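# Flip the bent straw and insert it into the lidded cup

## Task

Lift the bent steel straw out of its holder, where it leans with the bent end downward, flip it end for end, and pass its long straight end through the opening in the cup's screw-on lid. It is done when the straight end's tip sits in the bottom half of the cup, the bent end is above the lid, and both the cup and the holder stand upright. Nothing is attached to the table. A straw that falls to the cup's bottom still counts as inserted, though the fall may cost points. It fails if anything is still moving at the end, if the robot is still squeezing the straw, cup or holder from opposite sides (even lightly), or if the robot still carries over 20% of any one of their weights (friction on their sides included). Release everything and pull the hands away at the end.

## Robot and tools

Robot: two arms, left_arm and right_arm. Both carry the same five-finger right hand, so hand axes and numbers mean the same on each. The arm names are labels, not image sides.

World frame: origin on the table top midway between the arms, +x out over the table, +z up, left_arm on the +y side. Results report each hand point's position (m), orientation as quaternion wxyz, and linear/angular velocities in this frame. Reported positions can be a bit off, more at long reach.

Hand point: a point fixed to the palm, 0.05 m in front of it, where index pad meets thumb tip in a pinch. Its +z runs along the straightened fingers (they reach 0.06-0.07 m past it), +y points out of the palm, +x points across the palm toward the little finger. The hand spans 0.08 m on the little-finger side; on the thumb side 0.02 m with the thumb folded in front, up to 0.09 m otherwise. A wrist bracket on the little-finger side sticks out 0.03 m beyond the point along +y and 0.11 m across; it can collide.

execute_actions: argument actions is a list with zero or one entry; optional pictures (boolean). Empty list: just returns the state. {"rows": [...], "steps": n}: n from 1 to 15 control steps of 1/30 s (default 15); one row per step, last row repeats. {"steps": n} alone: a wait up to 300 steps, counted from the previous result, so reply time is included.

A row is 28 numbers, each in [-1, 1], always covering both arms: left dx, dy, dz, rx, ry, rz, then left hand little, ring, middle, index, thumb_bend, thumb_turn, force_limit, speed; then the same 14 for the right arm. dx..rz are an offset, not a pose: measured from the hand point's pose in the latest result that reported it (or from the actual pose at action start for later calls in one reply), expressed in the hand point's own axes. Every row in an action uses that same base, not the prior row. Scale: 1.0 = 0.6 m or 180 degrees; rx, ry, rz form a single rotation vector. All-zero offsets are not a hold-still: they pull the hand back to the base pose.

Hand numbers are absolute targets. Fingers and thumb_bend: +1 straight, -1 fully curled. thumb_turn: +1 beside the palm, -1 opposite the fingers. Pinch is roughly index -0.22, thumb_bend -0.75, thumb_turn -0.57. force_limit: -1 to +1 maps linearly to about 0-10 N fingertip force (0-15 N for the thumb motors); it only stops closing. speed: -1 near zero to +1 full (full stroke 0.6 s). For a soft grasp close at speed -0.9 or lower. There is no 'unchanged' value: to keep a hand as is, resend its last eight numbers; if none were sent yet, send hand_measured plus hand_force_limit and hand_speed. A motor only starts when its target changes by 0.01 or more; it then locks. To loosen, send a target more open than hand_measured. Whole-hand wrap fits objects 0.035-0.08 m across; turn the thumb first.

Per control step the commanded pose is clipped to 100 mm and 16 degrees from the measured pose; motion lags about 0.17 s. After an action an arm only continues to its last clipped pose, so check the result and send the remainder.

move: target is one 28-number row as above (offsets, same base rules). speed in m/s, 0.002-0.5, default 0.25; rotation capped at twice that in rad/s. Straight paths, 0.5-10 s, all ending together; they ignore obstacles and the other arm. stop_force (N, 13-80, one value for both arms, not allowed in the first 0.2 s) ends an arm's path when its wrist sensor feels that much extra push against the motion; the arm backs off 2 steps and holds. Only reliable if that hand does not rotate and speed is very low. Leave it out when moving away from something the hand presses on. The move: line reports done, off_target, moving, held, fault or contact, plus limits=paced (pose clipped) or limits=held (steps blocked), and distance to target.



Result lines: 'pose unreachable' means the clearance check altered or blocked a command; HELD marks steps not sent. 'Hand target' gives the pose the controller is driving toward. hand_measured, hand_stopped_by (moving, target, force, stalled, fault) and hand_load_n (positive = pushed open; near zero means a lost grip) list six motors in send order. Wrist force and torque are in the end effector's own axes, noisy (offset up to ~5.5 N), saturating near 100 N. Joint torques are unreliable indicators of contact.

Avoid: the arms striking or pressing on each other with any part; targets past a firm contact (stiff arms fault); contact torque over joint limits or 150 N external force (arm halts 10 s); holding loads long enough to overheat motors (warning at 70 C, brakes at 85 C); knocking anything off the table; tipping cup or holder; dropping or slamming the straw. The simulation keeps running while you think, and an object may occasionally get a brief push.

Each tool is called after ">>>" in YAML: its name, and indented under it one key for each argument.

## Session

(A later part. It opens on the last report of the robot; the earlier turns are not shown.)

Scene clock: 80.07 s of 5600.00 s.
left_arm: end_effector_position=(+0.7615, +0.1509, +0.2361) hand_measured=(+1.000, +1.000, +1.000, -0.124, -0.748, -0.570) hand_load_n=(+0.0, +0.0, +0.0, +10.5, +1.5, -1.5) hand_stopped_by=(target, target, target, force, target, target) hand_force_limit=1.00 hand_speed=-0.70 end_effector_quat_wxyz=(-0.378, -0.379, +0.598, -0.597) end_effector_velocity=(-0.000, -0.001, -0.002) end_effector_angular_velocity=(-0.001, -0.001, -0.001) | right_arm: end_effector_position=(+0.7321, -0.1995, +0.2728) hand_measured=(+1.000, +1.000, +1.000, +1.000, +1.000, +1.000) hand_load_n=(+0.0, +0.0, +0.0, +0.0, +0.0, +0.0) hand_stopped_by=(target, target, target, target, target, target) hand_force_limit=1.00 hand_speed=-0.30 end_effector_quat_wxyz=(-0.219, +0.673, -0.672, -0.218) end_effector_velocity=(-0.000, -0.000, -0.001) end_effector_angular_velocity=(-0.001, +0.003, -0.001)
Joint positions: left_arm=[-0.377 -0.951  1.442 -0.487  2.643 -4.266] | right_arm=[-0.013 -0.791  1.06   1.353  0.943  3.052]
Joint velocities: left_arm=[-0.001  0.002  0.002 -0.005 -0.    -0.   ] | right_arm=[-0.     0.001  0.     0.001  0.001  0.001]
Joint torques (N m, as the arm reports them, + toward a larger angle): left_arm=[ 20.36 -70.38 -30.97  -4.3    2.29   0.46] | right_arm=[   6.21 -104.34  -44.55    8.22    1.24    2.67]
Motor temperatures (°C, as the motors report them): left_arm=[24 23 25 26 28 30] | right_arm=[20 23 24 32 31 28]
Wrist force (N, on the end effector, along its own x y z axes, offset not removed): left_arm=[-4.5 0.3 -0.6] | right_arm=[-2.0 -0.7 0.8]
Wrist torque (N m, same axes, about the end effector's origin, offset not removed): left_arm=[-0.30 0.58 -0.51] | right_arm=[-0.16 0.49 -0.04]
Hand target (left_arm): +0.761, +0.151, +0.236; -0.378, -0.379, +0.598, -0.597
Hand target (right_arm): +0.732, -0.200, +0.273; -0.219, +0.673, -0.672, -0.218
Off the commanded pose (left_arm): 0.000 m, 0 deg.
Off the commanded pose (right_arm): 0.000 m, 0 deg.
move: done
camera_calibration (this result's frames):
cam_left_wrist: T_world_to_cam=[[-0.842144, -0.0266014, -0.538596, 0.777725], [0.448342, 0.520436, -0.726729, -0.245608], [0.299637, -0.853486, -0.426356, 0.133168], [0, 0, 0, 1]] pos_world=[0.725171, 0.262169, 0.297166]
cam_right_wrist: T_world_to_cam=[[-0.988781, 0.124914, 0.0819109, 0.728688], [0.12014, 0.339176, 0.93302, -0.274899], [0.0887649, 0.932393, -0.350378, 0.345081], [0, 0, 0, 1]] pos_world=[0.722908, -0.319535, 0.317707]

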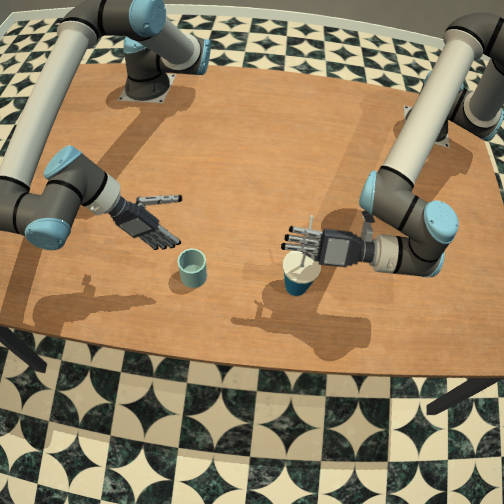

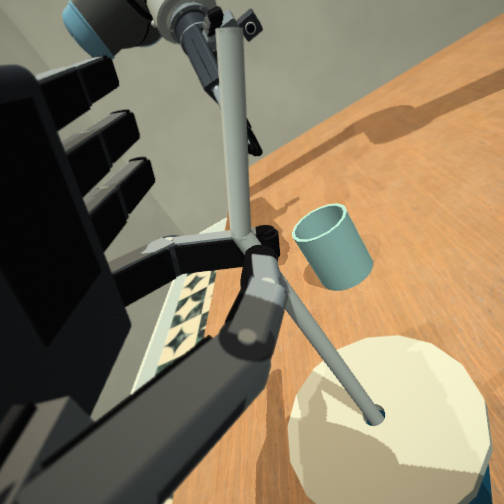

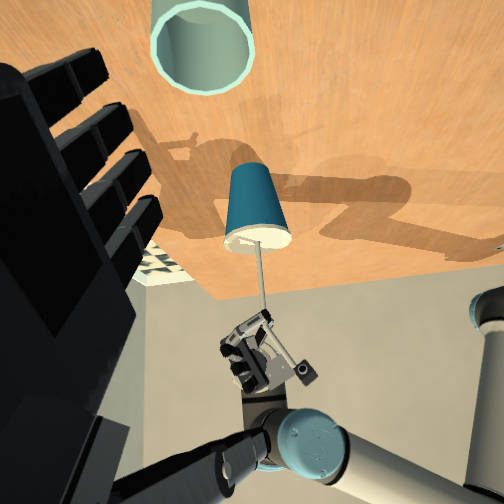

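>>> move:
  target: [-0.1145,0.0542,0.001,0,0,0,1,1,1,-0.45,-0.75,-0.57,1,-0.7, 0,0,0,0,0,0,1,1,1,1,1,1,1,-0.3]
  speed: 0.03

>>> move:
  target: [-0.0136,0.0064,0,0,0,0,1,1,1,-0.45,-0.75,-0.57,1,-0.7, 0,0,0,0,0,0,1,1,1,1,1,1,1,-0.3]
  speed: 0.007

Scene clock: 85.53 s of 5600.00 s.
left_arm: end_effector_position=(+0.7615, +0.1504, +0.1603) hand_measured=(+1.000, +1.000, +1.000, -0.124, -0.748, -0.570) hand_load_n=(+0.0, +0.0, +0.0, +10.5, +1.5, -1.5) hand_stopped_by=(target, target, target, force, target, target) hand_force_limit=1.00 hand_speed=-0.70 end_effector_quat_wxyz=(-0.378, -0.379, +0.598, -0.597) end_effector_velocity=(-0.001, -0.001, -0.003) end_effector_angular_velocity=(+0.001, +0.002, -0.000) | right_arm: end_effector_position=(+0.7321, -0.1995, +0.2728) hand_measured=(+1.000, +1.000, +1.000, +1.000, +1.000, +1.000) hand_load_n=(+0.0, +0.0, +0.0, +0.0, +0.0, +0.0) hand_stopped_by=(target, target, target, target, target, target) hand_force_limit=1.00 hand_speed=-0.30 end_effector_quat_wxyz=(-0.219, +0.673, -0.672, -0.218) end_effector_velocity=(+0.000, +0.000, +0.000) end_effector_angular_velocity=(-0.000, -0.002, +0.002)
Joint positions: left_arm=[-0.378 -0.887  1.484 -0.593  2.642 -4.266] | right_arm=[-0.013 -0.791  1.06   1.353  0.943  3.052]
Joint velocities: left_arm=[-0.001  0.003  0.001 -0.003 -0.001  0.   ] | right_arm=[ 0.     0.    -0.001  0.     0.    -0.002]
Joint torques (N m, as the arm reports them, + toward a larger angle): left_arm=[-15.37 -73.54 -26.84  -4.08  -3.31  -1.  ] | right_arm=[   6.8  -105.08  -44.55    8.18    1.45    3.01]
Motor temperatures (°C, as the motors report them): left_arm=[24 23 25 26 28 30] | right_arm=[20 23 24 32 31 28]
Wrist force (N, on the end effector, along its own x y z axes, offset not removed): left_arm=[-3.9 -8.7 0.0] | right_arm=[-0.2 -1.7 1.8]
Wrist torque (N m, same axes, about the end effector's origin, offset not removed): left_arm=[-1.77 0.51 -0.58] | right_arm=[-0.39 0.07 -0.15]
Hand target (left_arm): +0.761, +0.150, +0.160; -0.378, -0.379, +0.598, -0.597
Hand target (right_arm): +0.732, -0.200, +0.273; -0.219, +0.673, -0.672, -0.218
Off the commanded pose (left_arm): 0.000 m, 0 deg.
Off the commanded pose (right_arm): 0.000 m, 0 deg.
move: done
camera_calibration (this result's frames):
cam_left_wrist: T_world_to_cam=[[-0.842075, -0.0265877, -0.538705, 0.736876], [0.448437, 0.520451, -0.72666, -0.300478], [0.29969, -0.853478, -0.426336, 0.100396], [0, 0, 0, 1]] pos_world=[0.725162, 0.261661, 0.221416]
cam_right_wrist: T_world_to_cam=[[-0.988781, 0.124914, 0.0819109, 0.728688], [0.12014, 0.339176, 0.93302, -0.274899], [0.0887651, 0.932393, -0.350378, 0.345081], [0, 0, 0, 1]] pos_world=[0.722908, -0.319535, 0.317708]

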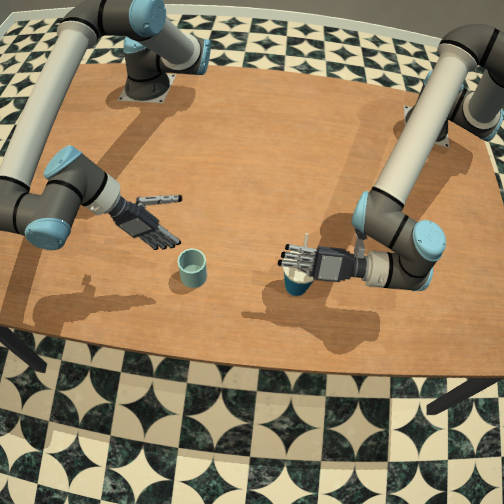

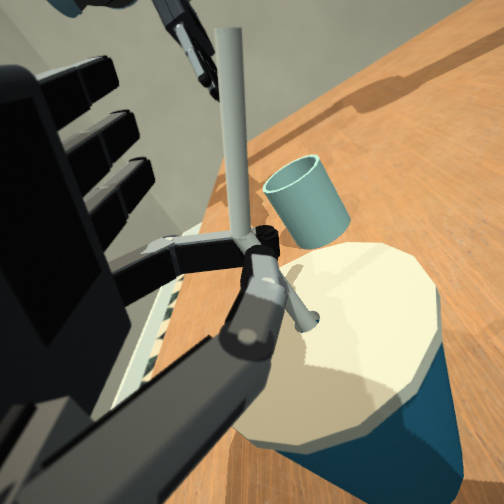

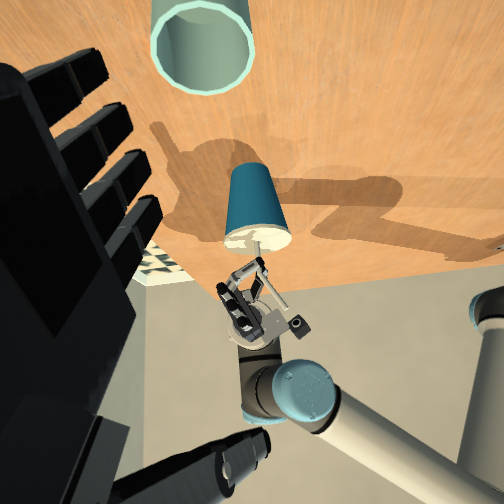

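Scene clock: 87.03 s of 5600.00 s.
left_arm: end_effector_position=(+0.7615, +0.1504, +0.1515) hand_measured=(+1.000, +1.000, +1.000, -0.124, -0.748, -0.570) hand_load_n=(+0.0, +0.0, +0.0, +10.5, +1.5, -1.5) hand_stopped_by=(target, target, target, force, target, target) hand_force_limit=1.00 hand_speed=-0.70 end_effector_quat_wxyz=(-0.378, -0.379, +0.598, -0.597) end_effector_velocity=(+0.000, +0.000, -0.002) end_effector_angular_velocity=(-0.000, -0.001, +0.000) | right_arm: end_effector_position=(+0.7321, -0.1995, +0.2728) hand_measured=(+1.000, +1.000, +1.000, +1.000, +1.000, +1.000) hand_load_n=(+0.0, +0.0, +0.0, +0.0, +0.0, +0.0) hand_stopped_by=(target, target, target, target, target, target) hand_force_limit=1.00 hand_speed=-0.30 end_effector_quat_wxyz=(-0.219, +0.673, -0.672, -0.218) end_effector_velocity=(-0.000, +0.000, +0.001) end_effector_angular_velocity=(-0.001, -0.000, +0.000)
Joint positions: left_arm=[-0.378 -0.879  1.487 -0.605  2.642 -4.266] | right_arm=[-0.013 -0.791  1.06   1.353  0.943  3.052]
Joint velocities: left_arm=[ 0.     0.001  0.001 -0.003  0.     0.   ] | right_arm=[ 0.    -0.001 -0.     0.     0.001 -0.   ]
Joint torques (N m, as the arm reports them, + toward a larger angle): left_arm=[ -3.86 -70.18 -27.08  -3.66  -1.3    1.36] | right_arm=[   6.88 -104.94  -44.69    8.19    1.28    2.81]
Motor temperatures (°C, as the motors report them): left_arm=[24 23 25 26 28 30] | right_arm=[20 23 24 32 31 28]
Wrist force (N, on the end effector, along its own x y z axes, offset not removed): left_arm=[1.9 -0.7 0.8] | right_arm=[-0.4 -3.1 4.1]
Wrist torque (N m, same axes, about the end effector's origin, offset not removed): left_arm=[-0.41 -0.45 -0.03] | right_arm=[-0.64 -0.06 -0.17]
Hand target (left_arm): +0.761, +0.150, +0.151; -0.378, -0.379, +0.598, -0.597
Hand target (right_arm): +0.732, -0.200, +0.273; -0.219, +0.673, -0.672, -0.218
Off the commanded pose (left_arm): 0.000 m, 0 deg.
Off the commanded pose (right_arm): 0.000 m, 0 deg.
move: done
camera_calibration (this result's frames):
cam_left_wrist: T_world_to_cam=[[-0.842085, -0.0265827, -0.53869, 0.732136], [0.448424, 0.520458, -0.726663, -0.306884], [0.299682, -0.853473, -0.42635, 0.0966291], [0, 0, 0, 1]] pos_world=[0.725177, 0.261653, 0.21259]
cam_right_wrist: T_world_to_cam=[[-0.988781, 0.124914, 0.0819107, 0.728688], [0.12014, 0.339176, 0.93302, -0.274899], [0.0887651, 0.932393, -0.350378, 0.345081], [0, 0, 0, 1]] pos_world=[0.722908, -0.319536, 0.317708]

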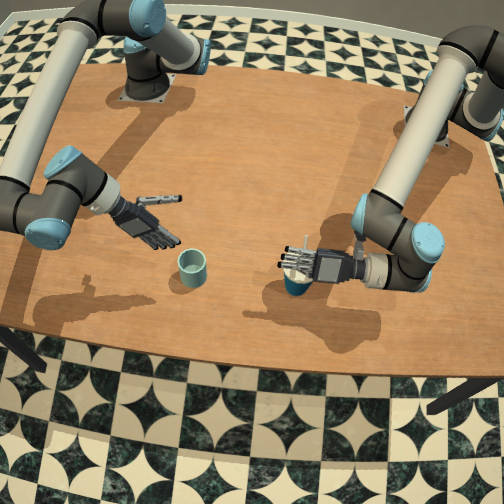

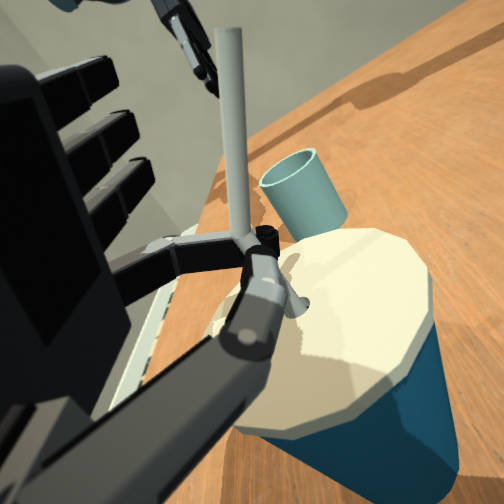

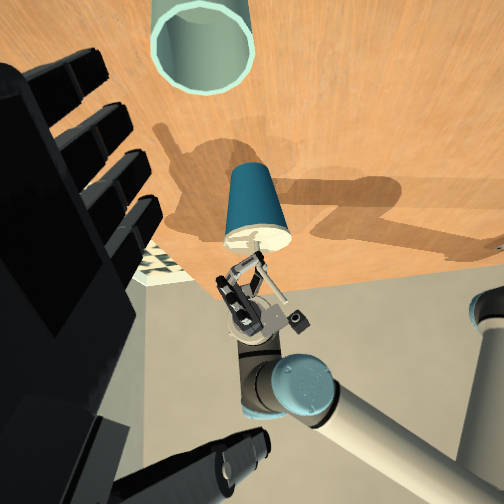

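>>> move:
  target: [-0.0065,0.004,0,0,0,0,1,1,1,-0.45,-0.75,-0.57,1,-0.7, 0,0,0,0,0,0,1,1,1,1,1,1,1,-0.3]
  speed: 0.004

>>> move:
  target: [0,0,0,0,0,0,1,1,1,1,-0.75,-0.57,1,-0.6, 0,0,0,0,0,0,1,1,1,1,1,1,1,-0.3]

>>> move:
  target: [0.02,-0.02,-0.25,0,0,0,1,1,1,1,-0.75,-0.57,1,-0.6, 0,0,0,0,0,0,1,1,1,1,1,1,1,-0.3]
  speed: 0.15

Scene clock: 91.00 s of 5600.00 s.
left_arm: end_effector_position=(+0.7610, +0.1504, +0.1471) hand_measured=(+1.000, +1.000, +1.000, -0.124, -0.748, -0.570) hand_load_n=(+0.0, +0.0, +0.0, +10.5, +1.5, -1.5) hand_stopped_by=(target, target, target, force, target, target) hand_force_limit=1.00 hand_speed=-0.70 end_effector_quat_wxyz=(-0.378, -0.379, +0.598, -0.597) end_effector_velocity=(-0.001, -0.000, -0.001) end_effector_angular_velocity=(+0.001, +0.001, -0.001) | right_arm: end_effector_position=(+0.7321, -0.1995, +0.2728) hand_measured=(+1.000, +1.000, +1.000, +1.000, +1.000, +1.000) hand_load_n=(+0.0, +0.0, +0.0, +0.0, +0.0, +0.0) hand_stopped_by=(target, target, target, target, target, target) hand_force_limit=1.00 hand_speed=-0.30 end_effector_quat_wxyz=(-0.219, +0.673, -0.672, -0.218) end_effector_velocity=(-0.000, +0.000, -0.000) end_effector_angular_velocity=(+0.001, +0.002, -0.000)
Joint positions: left_arm=[-0.378 -0.875  1.49  -0.611  2.642 -4.266] | right_arm=[-0.013 -0.791  1.06   1.353  0.943  3.052]
Joint velocities: left_arm=[-0.001  0.001  0.001 -0.     0.     0.   ] | right_arm=[-0.     0.     0.001  0.001 -0.     0.   ]
Joint torques (N m, as the arm reports them, + toward a larger angle): left_arm=[-16.52 -72.91 -27.89  -3.85  -3.52   1.67] | right_arm=[   5.39 -104.09  -44.85    8.19    1.15    2.84]
Motor temperatures (°C, as the motors report them): left_arm=[24 23 25 26 28 30] | right_arm=[20 23 24 32 31 28]
Wrist force (N, on the end effector, along its own x y z axes, offset not removed): left_arm=[-1.4 -3.1 -6.3] | right_arm=[-1.5 -1.9 0.8]
Wrist torque (N m, same axes, about the end effector's origin, offset not removed): left_arm=[-0.45 0.42 -0.45] | right_arm=[-0.35 0.24 0.02]
Hand target (left_arm): +0.761, +0.150, +0.147; -0.378, -0.379, +0.598, -0.597
Hand target (right_arm): +0.732, -0.200, +0.273; -0.219, +0.673, -0.672, -0.218
Off the commanded pose (left_arm): 0.000 m, 0 deg.
Off the commanded pose (right_arm): 0.000 m, 0 deg.
move: done
camera_calibration (this result's frames):
cam_left_wrist: T_world_to_cam=[[-0.84208, -0.0265806, -0.538697, 0.729331], [0.448429, 0.520464, -0.726656, -0.309906], [0.299687, -0.85347, -0.426353, 0.0948831], [0, 0, 0, 1]] pos_world=[0.72469, 0.261661, 0.208147]
cam_right_wrist: T_world_to_cam=[[-0.988781, 0.124914, 0.081911, 0.728688], [0.12014, 0.339176, 0.93302, -0.274899], [0.0887652, 0.932393, -0.350378, 0.345081], [0, 0, 0, 1]] pos_world=[0.722908, -0.319535, 0.317708]

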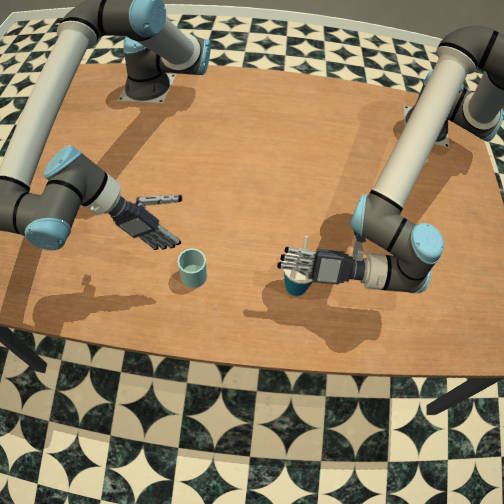

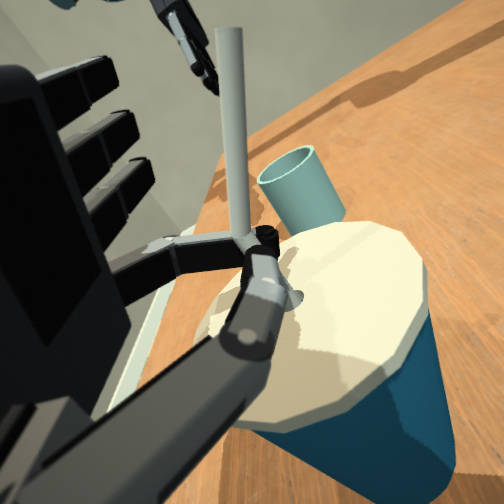

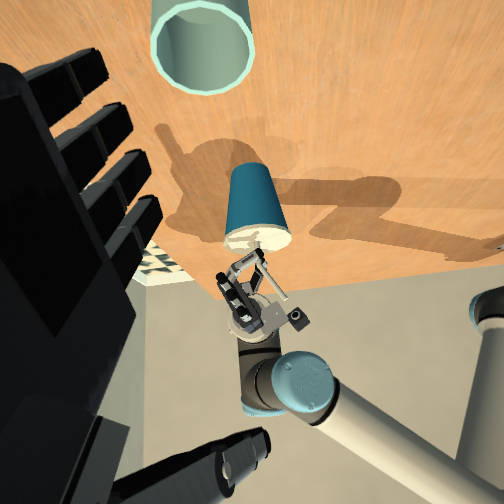

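Scene clock: 92.97 s of 5600.00 s.
left_arm: end_effector_position=(+0.7610, +0.1504, +0.1470) hand_measured=(+1.000, +1.000, +1.000, +1.000, -0.750, -0.570) hand_load_n=(+0.0, +0.0, +0.0, +0.0, +0.0, +0.0) hand_stopped_by=(target, target, target, target, target, target) hand_force_limit=1.00 hand_speed=-0.60 end_effector_quat_wxyz=(-0.378, -0.379, +0.598, -0.597) end_effector_velocity=(+0.001, +0.001, +0.001) end_effector_angular_velocity=(-0.000, -0.001, +0.001) | right_arm: end_effector_position=(+0.7321, -0.1995, +0.2728) hand_measured=(+1.000, +1.000, +1.000, +1.000, +1.000, +1.000) hand_load_n=(+0.0, +0.0, +0.0, +0.0, +0.0, +0.0) hand_stopped_by=(target, target, target, target, target, target) hand_force_limit=1.00 hand_speed=-0.30 end_effector_quat_wxyz=(-0.219, +0.673, -0.672, -0.218) end_effector_velocity=(+0.000, -0.001, -0.001) end_effector_angular_velocity=(-0.000, +0.003, -0.002)
Joint positions: left_arm=[-0.378 -0.875  1.49  -0.611  2.642 -4.266] | right_arm=[-0.013 -0.791  1.06   1.353  0.943  3.052]
Joint velocities: left_arm=[ 0.001 -0.001 -0.    -0.    -0.     0.   ] | right_arm=[-0.001  0.001  0.001 -0.     0.     0.001]
Joint torques (N m, as the arm reports them, + toward a larger angle): left_arm=[-11.78 -89.28 -37.2    1.84  -2.79   1.7 ] | right_arm=[   6.74 -104.76  -44.35    8.13    1.13    3.01]
Motor temperatures (°C, as the motors report them): left_arm=[24 23 25 26 28 30] | right_arm=[20 23 24 32 31 28]
Wrist force (N, on the end effector, along its own x y z axes, offset not removed): left_arm=[-2.1 -1.5 -2.1] | right_arm=[-4.2 -1.8 -4.6]
Wrist torque (N m, same axes, about the end effector's origin, offset not removed): left_arm=[-0.48 0.26 -0.38] | right_arm=[-0.03 0.92 -0.30]
Hand target (left_arm): +0.761, +0.150, +0.147; -0.378, -0.379, +0.598, -0.597
Hand target (right_arm): +0.732, -0.200, +0.273; -0.219, +0.673, -0.672, -0.218
Off the commanded pose (left_arm): 0.000 m, 0 deg.
Off the commanded pose (right_arm): 0.000 m, 0 deg.
move: done
camera_calibration (this result's frames):
cam_left_wrist: T_world_to_cam=[[-0.842102, -0.0265694, -0.538664, 0.729313], [0.4484, 0.52048, -0.726662, -0.309907], [0.299671, -0.85346, -0.426383, 0.0948898], [0, 0, 0, 1]] pos_world=[0.724682, 0.261662, 0.208117]
cam_right_wrist: T_world_to_cam=[[-0.988781, 0.124914, 0.081911, 0.728688], [0.12014, 0.339176, 0.93302, -0.274899], [0.0887653, 0.932393, -0.350378, 0.345081], [0, 0, 0, 1]] pos_world=[0.722908, -0.319535, 0.317708]

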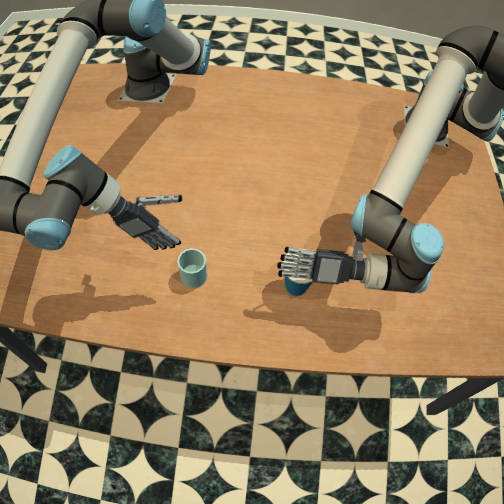

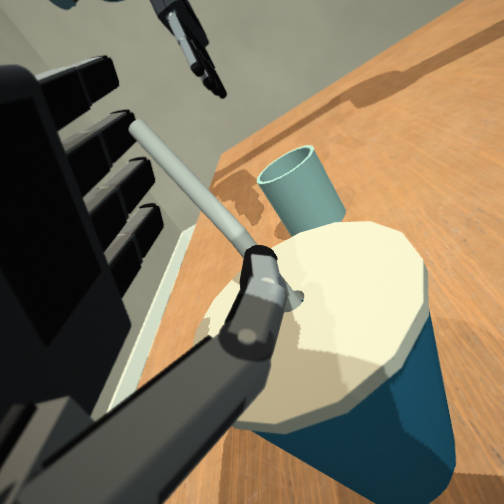

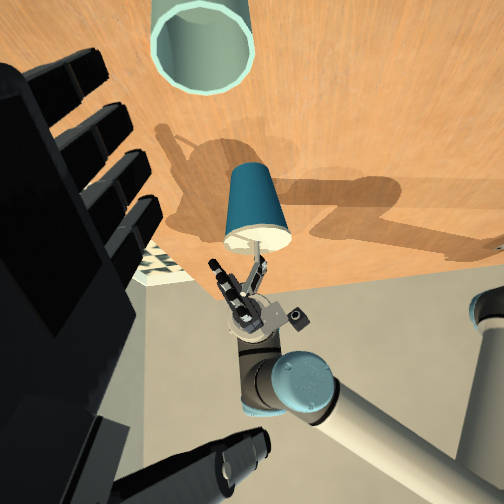

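Scene clock: 94.53 s of 5600.00 s.
left_arm: end_effector_position=(+0.7665, +0.3001, +0.1632) hand_measured=(+1.000, +1.000, +1.000, +1.000, -0.750, -0.570) hand_load_n=(+0.0, +0.0, +0.0, +0.0, +0.0, +0.0) hand_stopped_by=(target, target, target, target, target, target) hand_force_limit=1.00 hand_speed=-0.60 end_effector_quat_wxyz=(-0.378, -0.379, +0.598, -0.597) end_effector_velocity=(+0.000, +0.002, +0.003) end_effector_angular_velocity=(-0.001, -0.004, -0.001) | right_arm: end_effector_position=(+0.7321, -0.1995, +0.2728) hand_measured=(+1.000, +1.000, +1.000, +1.000, +1.000, +1.000) hand_load_n=(+0.0, +0.0, +0.0, +0.0, +0.0, +0.0) hand_stopped_by=(target, target, target, target, target, target) hand_force_limit=1.00 hand_speed=-0.30 end_effector_quat_wxyz=(-0.219, +0.673, -0.672, -0.218) end_effector_velocity=(+0.000, +0.000, -0.001) end_effector_angular_velocity=(-0.000, +0.001, -0.000)
Joint positions: left_arm=[-0.214 -0.926  1.549 -0.617  2.806 -4.265] | right_arm=[-0.013 -0.791  1.06   1.353  0.943  3.052]
Joint velocities: left_arm=[ 0.002 -0.004 -0.    -0.     0.003  0.   ] | right_arm=[ 0.     0.001 -0.001  0.001  0.     0.001]
Joint torques (N m, as the arm reports them, + toward a larger angle): left_arm=[  23.93 -101.46  -26.88    2.17    2.45   -0.94] | right_arm=[   6.65 -103.77  -44.38    8.27    1.27    2.64]
Motor temperatures (°C, as the motors report them): left_arm=[24 23 25 26 28 30] | right_arm=[20 23 24 32 31 28]
Wrist force (N, on the end effector, along its own x y z axes, offset not removed): left_arm=[1.4 -7.3 0.0] | right_arm=[-4.1 -3.3 0.5]
Wrist torque (N m, same axes, about the end effector's origin, offset not removed): left_arm=[-1.33 -0.41 -0.19] | right_arm=[-0.73 0.71 -0.26]
Hand target (left_arm): +0.767, +0.300, +0.163; -0.378, -0.379, +0.598, -0.597
Hand target (right_arm): +0.732, -0.200, +0.273; -0.219, +0.673, -0.672, -0.218
Off the commanded pose (left_arm): 0.000 m, 0 deg.
Off the commanded pose (right_arm): 0.000 m, 0 deg.
move: done
camera_calibration (this result's frames):
cam_left_wrist: T_world_to_cam=[[-0.842131, -0.0267428, -0.53861, 0.746773], [0.448359, 0.52025, -0.726852, -0.37839], [0.29965, -0.853595, -0.426128, 0.227852], [0, 0, 0, 1]] pos_world=[0.730259, 0.411321, 0.22428]
cam_right_wrist: T_world_to_cam=[[-0.988781, 0.124914, 0.0819113, 0.728688], [0.120141, 0.339176, 0.93302, -0.274899], [0.0887651, 0.932393, -0.350378, 0.345081], [0, 0, 0, 1]] pos_world=[0.722908, -0.319535, 0.317708]

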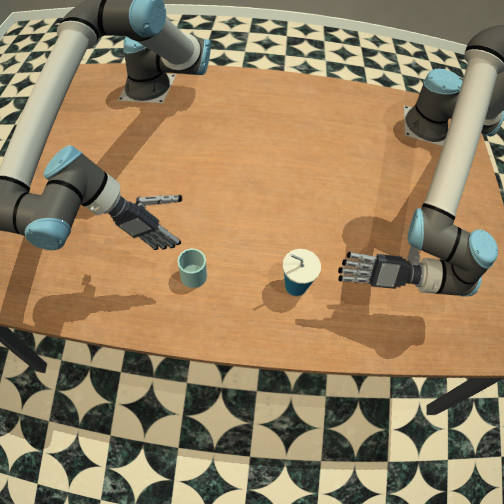

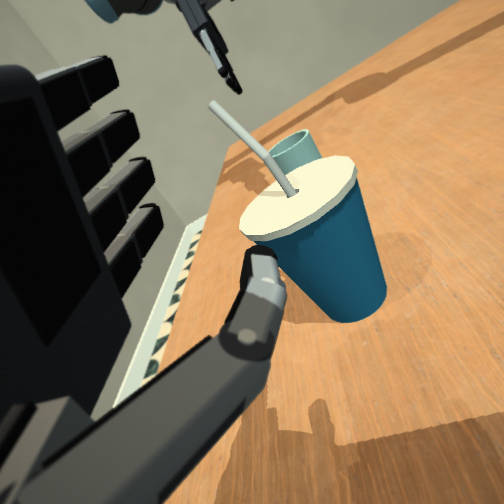

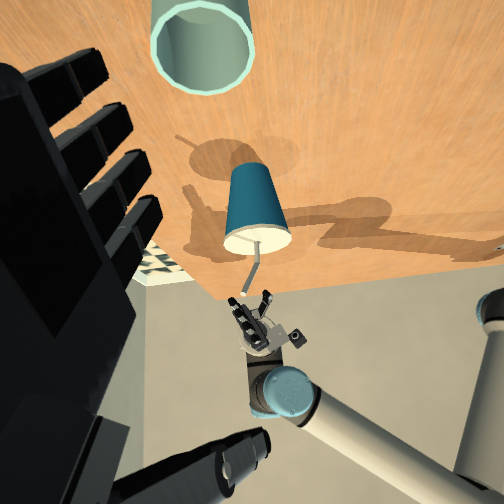

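The straw swivelled; check it has settled.

>>> wait:
  seconds: 2

Scene clock: 98.23 s of 5600.00 s.
left_arm: end_effector_position=(+0.7665, +0.3003, +0.1633) hand_measured=(+1.000, +1.000, +1.000, +1.000, -0.750, -0.570) hand_load_n=(+0.0, +0.0, +0.0, +0.0, +0.0, +0.0) hand_stopped_by=(target, target, target, target, target, target) hand_force_limit=1.00 hand_speed=-0.60 end_effector_quat_wxyz=(-0.378, -0.379, +0.598, -0.597) end_effector_velocity=(+0.000, -0.000, -0.001) end_effector_angular_velocity=(+0.000, +0.001, +0.000) | right_arm: end_effector_position=(+0.7321, -0.1995, +0.2728) hand_measured=(+1.000, +1.000, +1.000, +1.000, +1.000, +1.000) hand_load_n=(+0.0, +0.0, +0.0, +0.0, +0.0, +0.0) hand_stopped_by=(target, target, target, target, target, target) hand_force_limit=1.00 hand_speed=-0.30 end_effector_quat_wxyz=(-0.219, +0.673, -0.672, -0.218) end_effector_velocity=(+0.000, +0.000, +0.002) end_effector_angular_velocity=(-0.001, -0.004, +0.001)
Joint positions: left_arm=[-0.213 -0.926  1.549 -0.617  2.807 -4.265] | right_arm=[-0.013 -0.791  1.06   1.353  0.943  3.052]
Joint velocities: left_arm=[-0.     0.001  0.    -0.    -0.     0.   ] | right_arm=[ 0.001 -0.002 -0.002  0.     0.001 -0.   ]
Joint torques (N m, as the arm reports them, + toward a larger angle): left_arm=[ 19.27 -99.68 -26.15   1.96   2.54  -2.42] | right_arm=[   6.23 -106.15  -44.17    8.37    1.37    2.8 ]
Motor temperatures (°C, as the motors report them): left_arm=[24 23 25 26 28 30] | right_arm=[20 23 24 32 31 28]
Wrist force (N, on the end effector, along its own x y z axes, offset not removed): left_arm=[-5.4 -4.1 -1.3] | right_arm=[2.3 -0.4 4.1]
Wrist torque (N m, same axes, about the end effector's origin, offset not removed): left_arm=[-0.68 0.81 -0.64] | right_arm=[-0.29 -0.41 0.22]
Hand target (left_arm): +0.767, +0.300, +0.163; -0.378, -0.379, +0.598, -0.597
Hand target (right_arm): +0.732, -0.200, +0.273; -0.219, +0.673, -0.672, -0.218
Off the commanded pose (left_arm): 0.000 m, 0 deg.
Off the commanded pose (right_arm): 0.000 m, 0 deg.
Steps of this call (steps 1 to 90: nothing new was sent; then 0.70 s passed at rest). Readings (end_effector_position | what the end effector reports):
1: left_arm (+0.7665, +0.3001, +0.1632) | right_arm (+0.7321, -0.1995, +0.2728) | left_arm hand_measured=(+1.000, +1.000, +1.000, +1.000, -0.750, -0.570) hand_load_n=(+0.0, +0.0, +0.0, +0.0, +0.0, +0.0) hand_stopped_by=(target, target, target, target, target, target) hand_force_limit=1.00 hand_speed=-0.60 | right_arm hand_measured=(+1.000, +1.000, +1.000, +1.000, +1.000, +1.000) hand_load_n=(+0.0, +0.0, +0.0, +0.0, +0.0, +0.0) hand_stopped_by=(target, target, target, target, target, target) hand_force_limit=1.00 hand_speed=-0.30
2: left_arm (+0.7665, +0.3002, +0.1632) | right_arm (+0.7321, -0.1995, +0.2728) | left_arm hand_measured=(+1.000, +1.000, +1.000, +1.000, -0.750, -0.570) hand_load_n=(+0.0, +0.0, +0.0, +0.0, +0.0, +0.0) hand_stopped_by=(target, target, target, target, target, target) hand_force_limit=1.00 hand_speed=-0.60 | right_arm hand_measured=(+1.000, +1.000, +1.000, +1.000, +1.000, +1.000) hand_load_n=(+0.0, +0.0, +0.0, +0.0, +0.0, +0.0) hand_stopped_by=(target, target, target, target, target, target) hand_force_limit=1.00 hand_speed=-0.30
4: left_arm (+0.7666, +0.3002, +0.1632) | right_arm (+0.7321, -0.1995, +0.2728) | left_arm hand_measured=(+1.000, +1.000, +1.000, +1.000, -0.750, -0.570) hand_load_n=(+0.0, +0.0, +0.0, +0.0, +0.0, +0.0) hand_stopped_by=(target, target, target, target, target, target) hand_force_limit=1.00 hand_speed=-0.60 | right_arm hand_measured=(+1.000, +1.000, +1.000, +1.000, +1.000, +1.000) hand_load_n=(+0.0, +0.0, +0.0, +0.0, +0.0, +0.0) hand_stopped_by=(target, target, target, target, target, target) hand_force_limit=1.00 hand_speed=-0.30
8: left_arm (+0.7666, +0.3003, +0.1633) | right_arm (+0.7321, -0.1995, +0.2728) | left_arm hand_measured=(+1.000, +1.000, +1.000, +1.000, -0.750, -0.570) hand_load_n=(+0.0, +0.0, +0.0, +0.0, +0.0, +0.0) hand_stopped_by=(target, target, target, target, target, target) hand_force_limit=1.00 hand_speed=-0.60 | right_arm hand_measured=(+1.000, +1.000, +1.000, +1.000, +1.000, +1.000) hand_load_n=(+0.0, +0.0, +0.0, +0.0, +0.0, +0.0) hand_stopped_by=(target, target, target, target, target, target) hand_force_limit=1.00 hand_speed=-0.30
90: the state above
camera_calibration (this result's frames):
cam_left_wrist: T_world_to_cam=[[-0.842179, -0.026744, -0.538535, 0.74683], [0.448295, 0.520247, -0.726894, -0.378449], [0.299611, -0.853597, -0.426152, 0.228129], [0, 0, 0, 1]] pos_world=[0.730271, 0.411591, 0.22432]
cam_right_wrist: T_world_to_cam=[[-0.988781, 0.124914, 0.0819112, 0.728688], [0.120141, 0.339176, 0.93302, -0.274899], [0.0887652, 0.932393, -0.350378, 0.345081], [0, 0, 0, 1]] pos_world=[0.722908, -0.319535, 0.317707]

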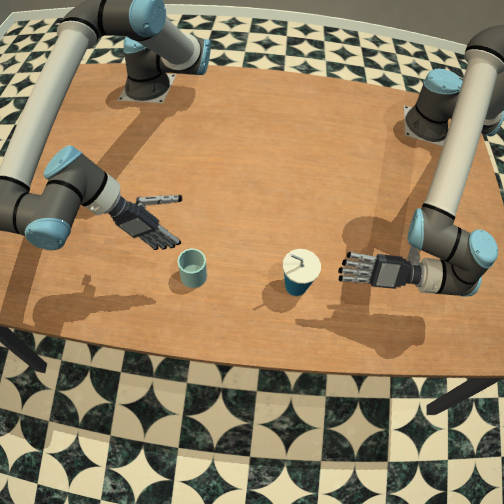

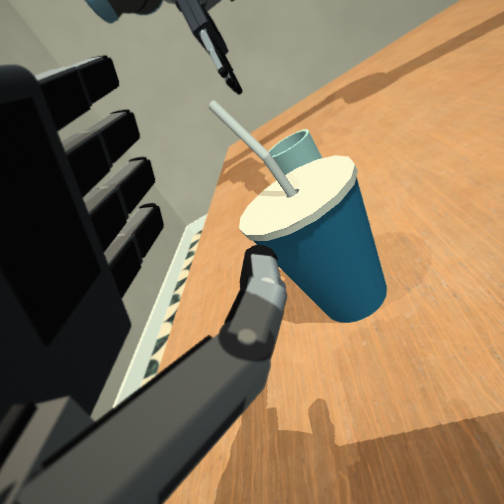

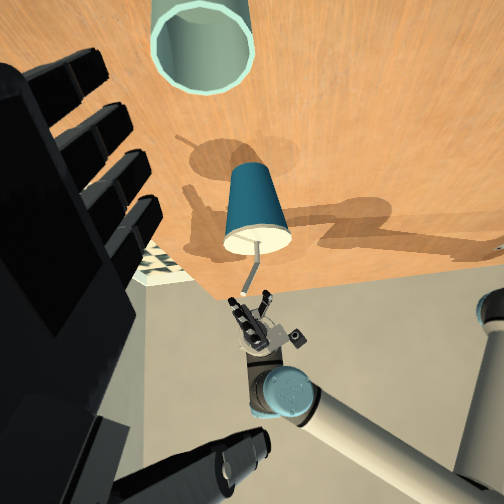

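>>> finished_scene:
  scene: 2

The scene is finished: the task was done.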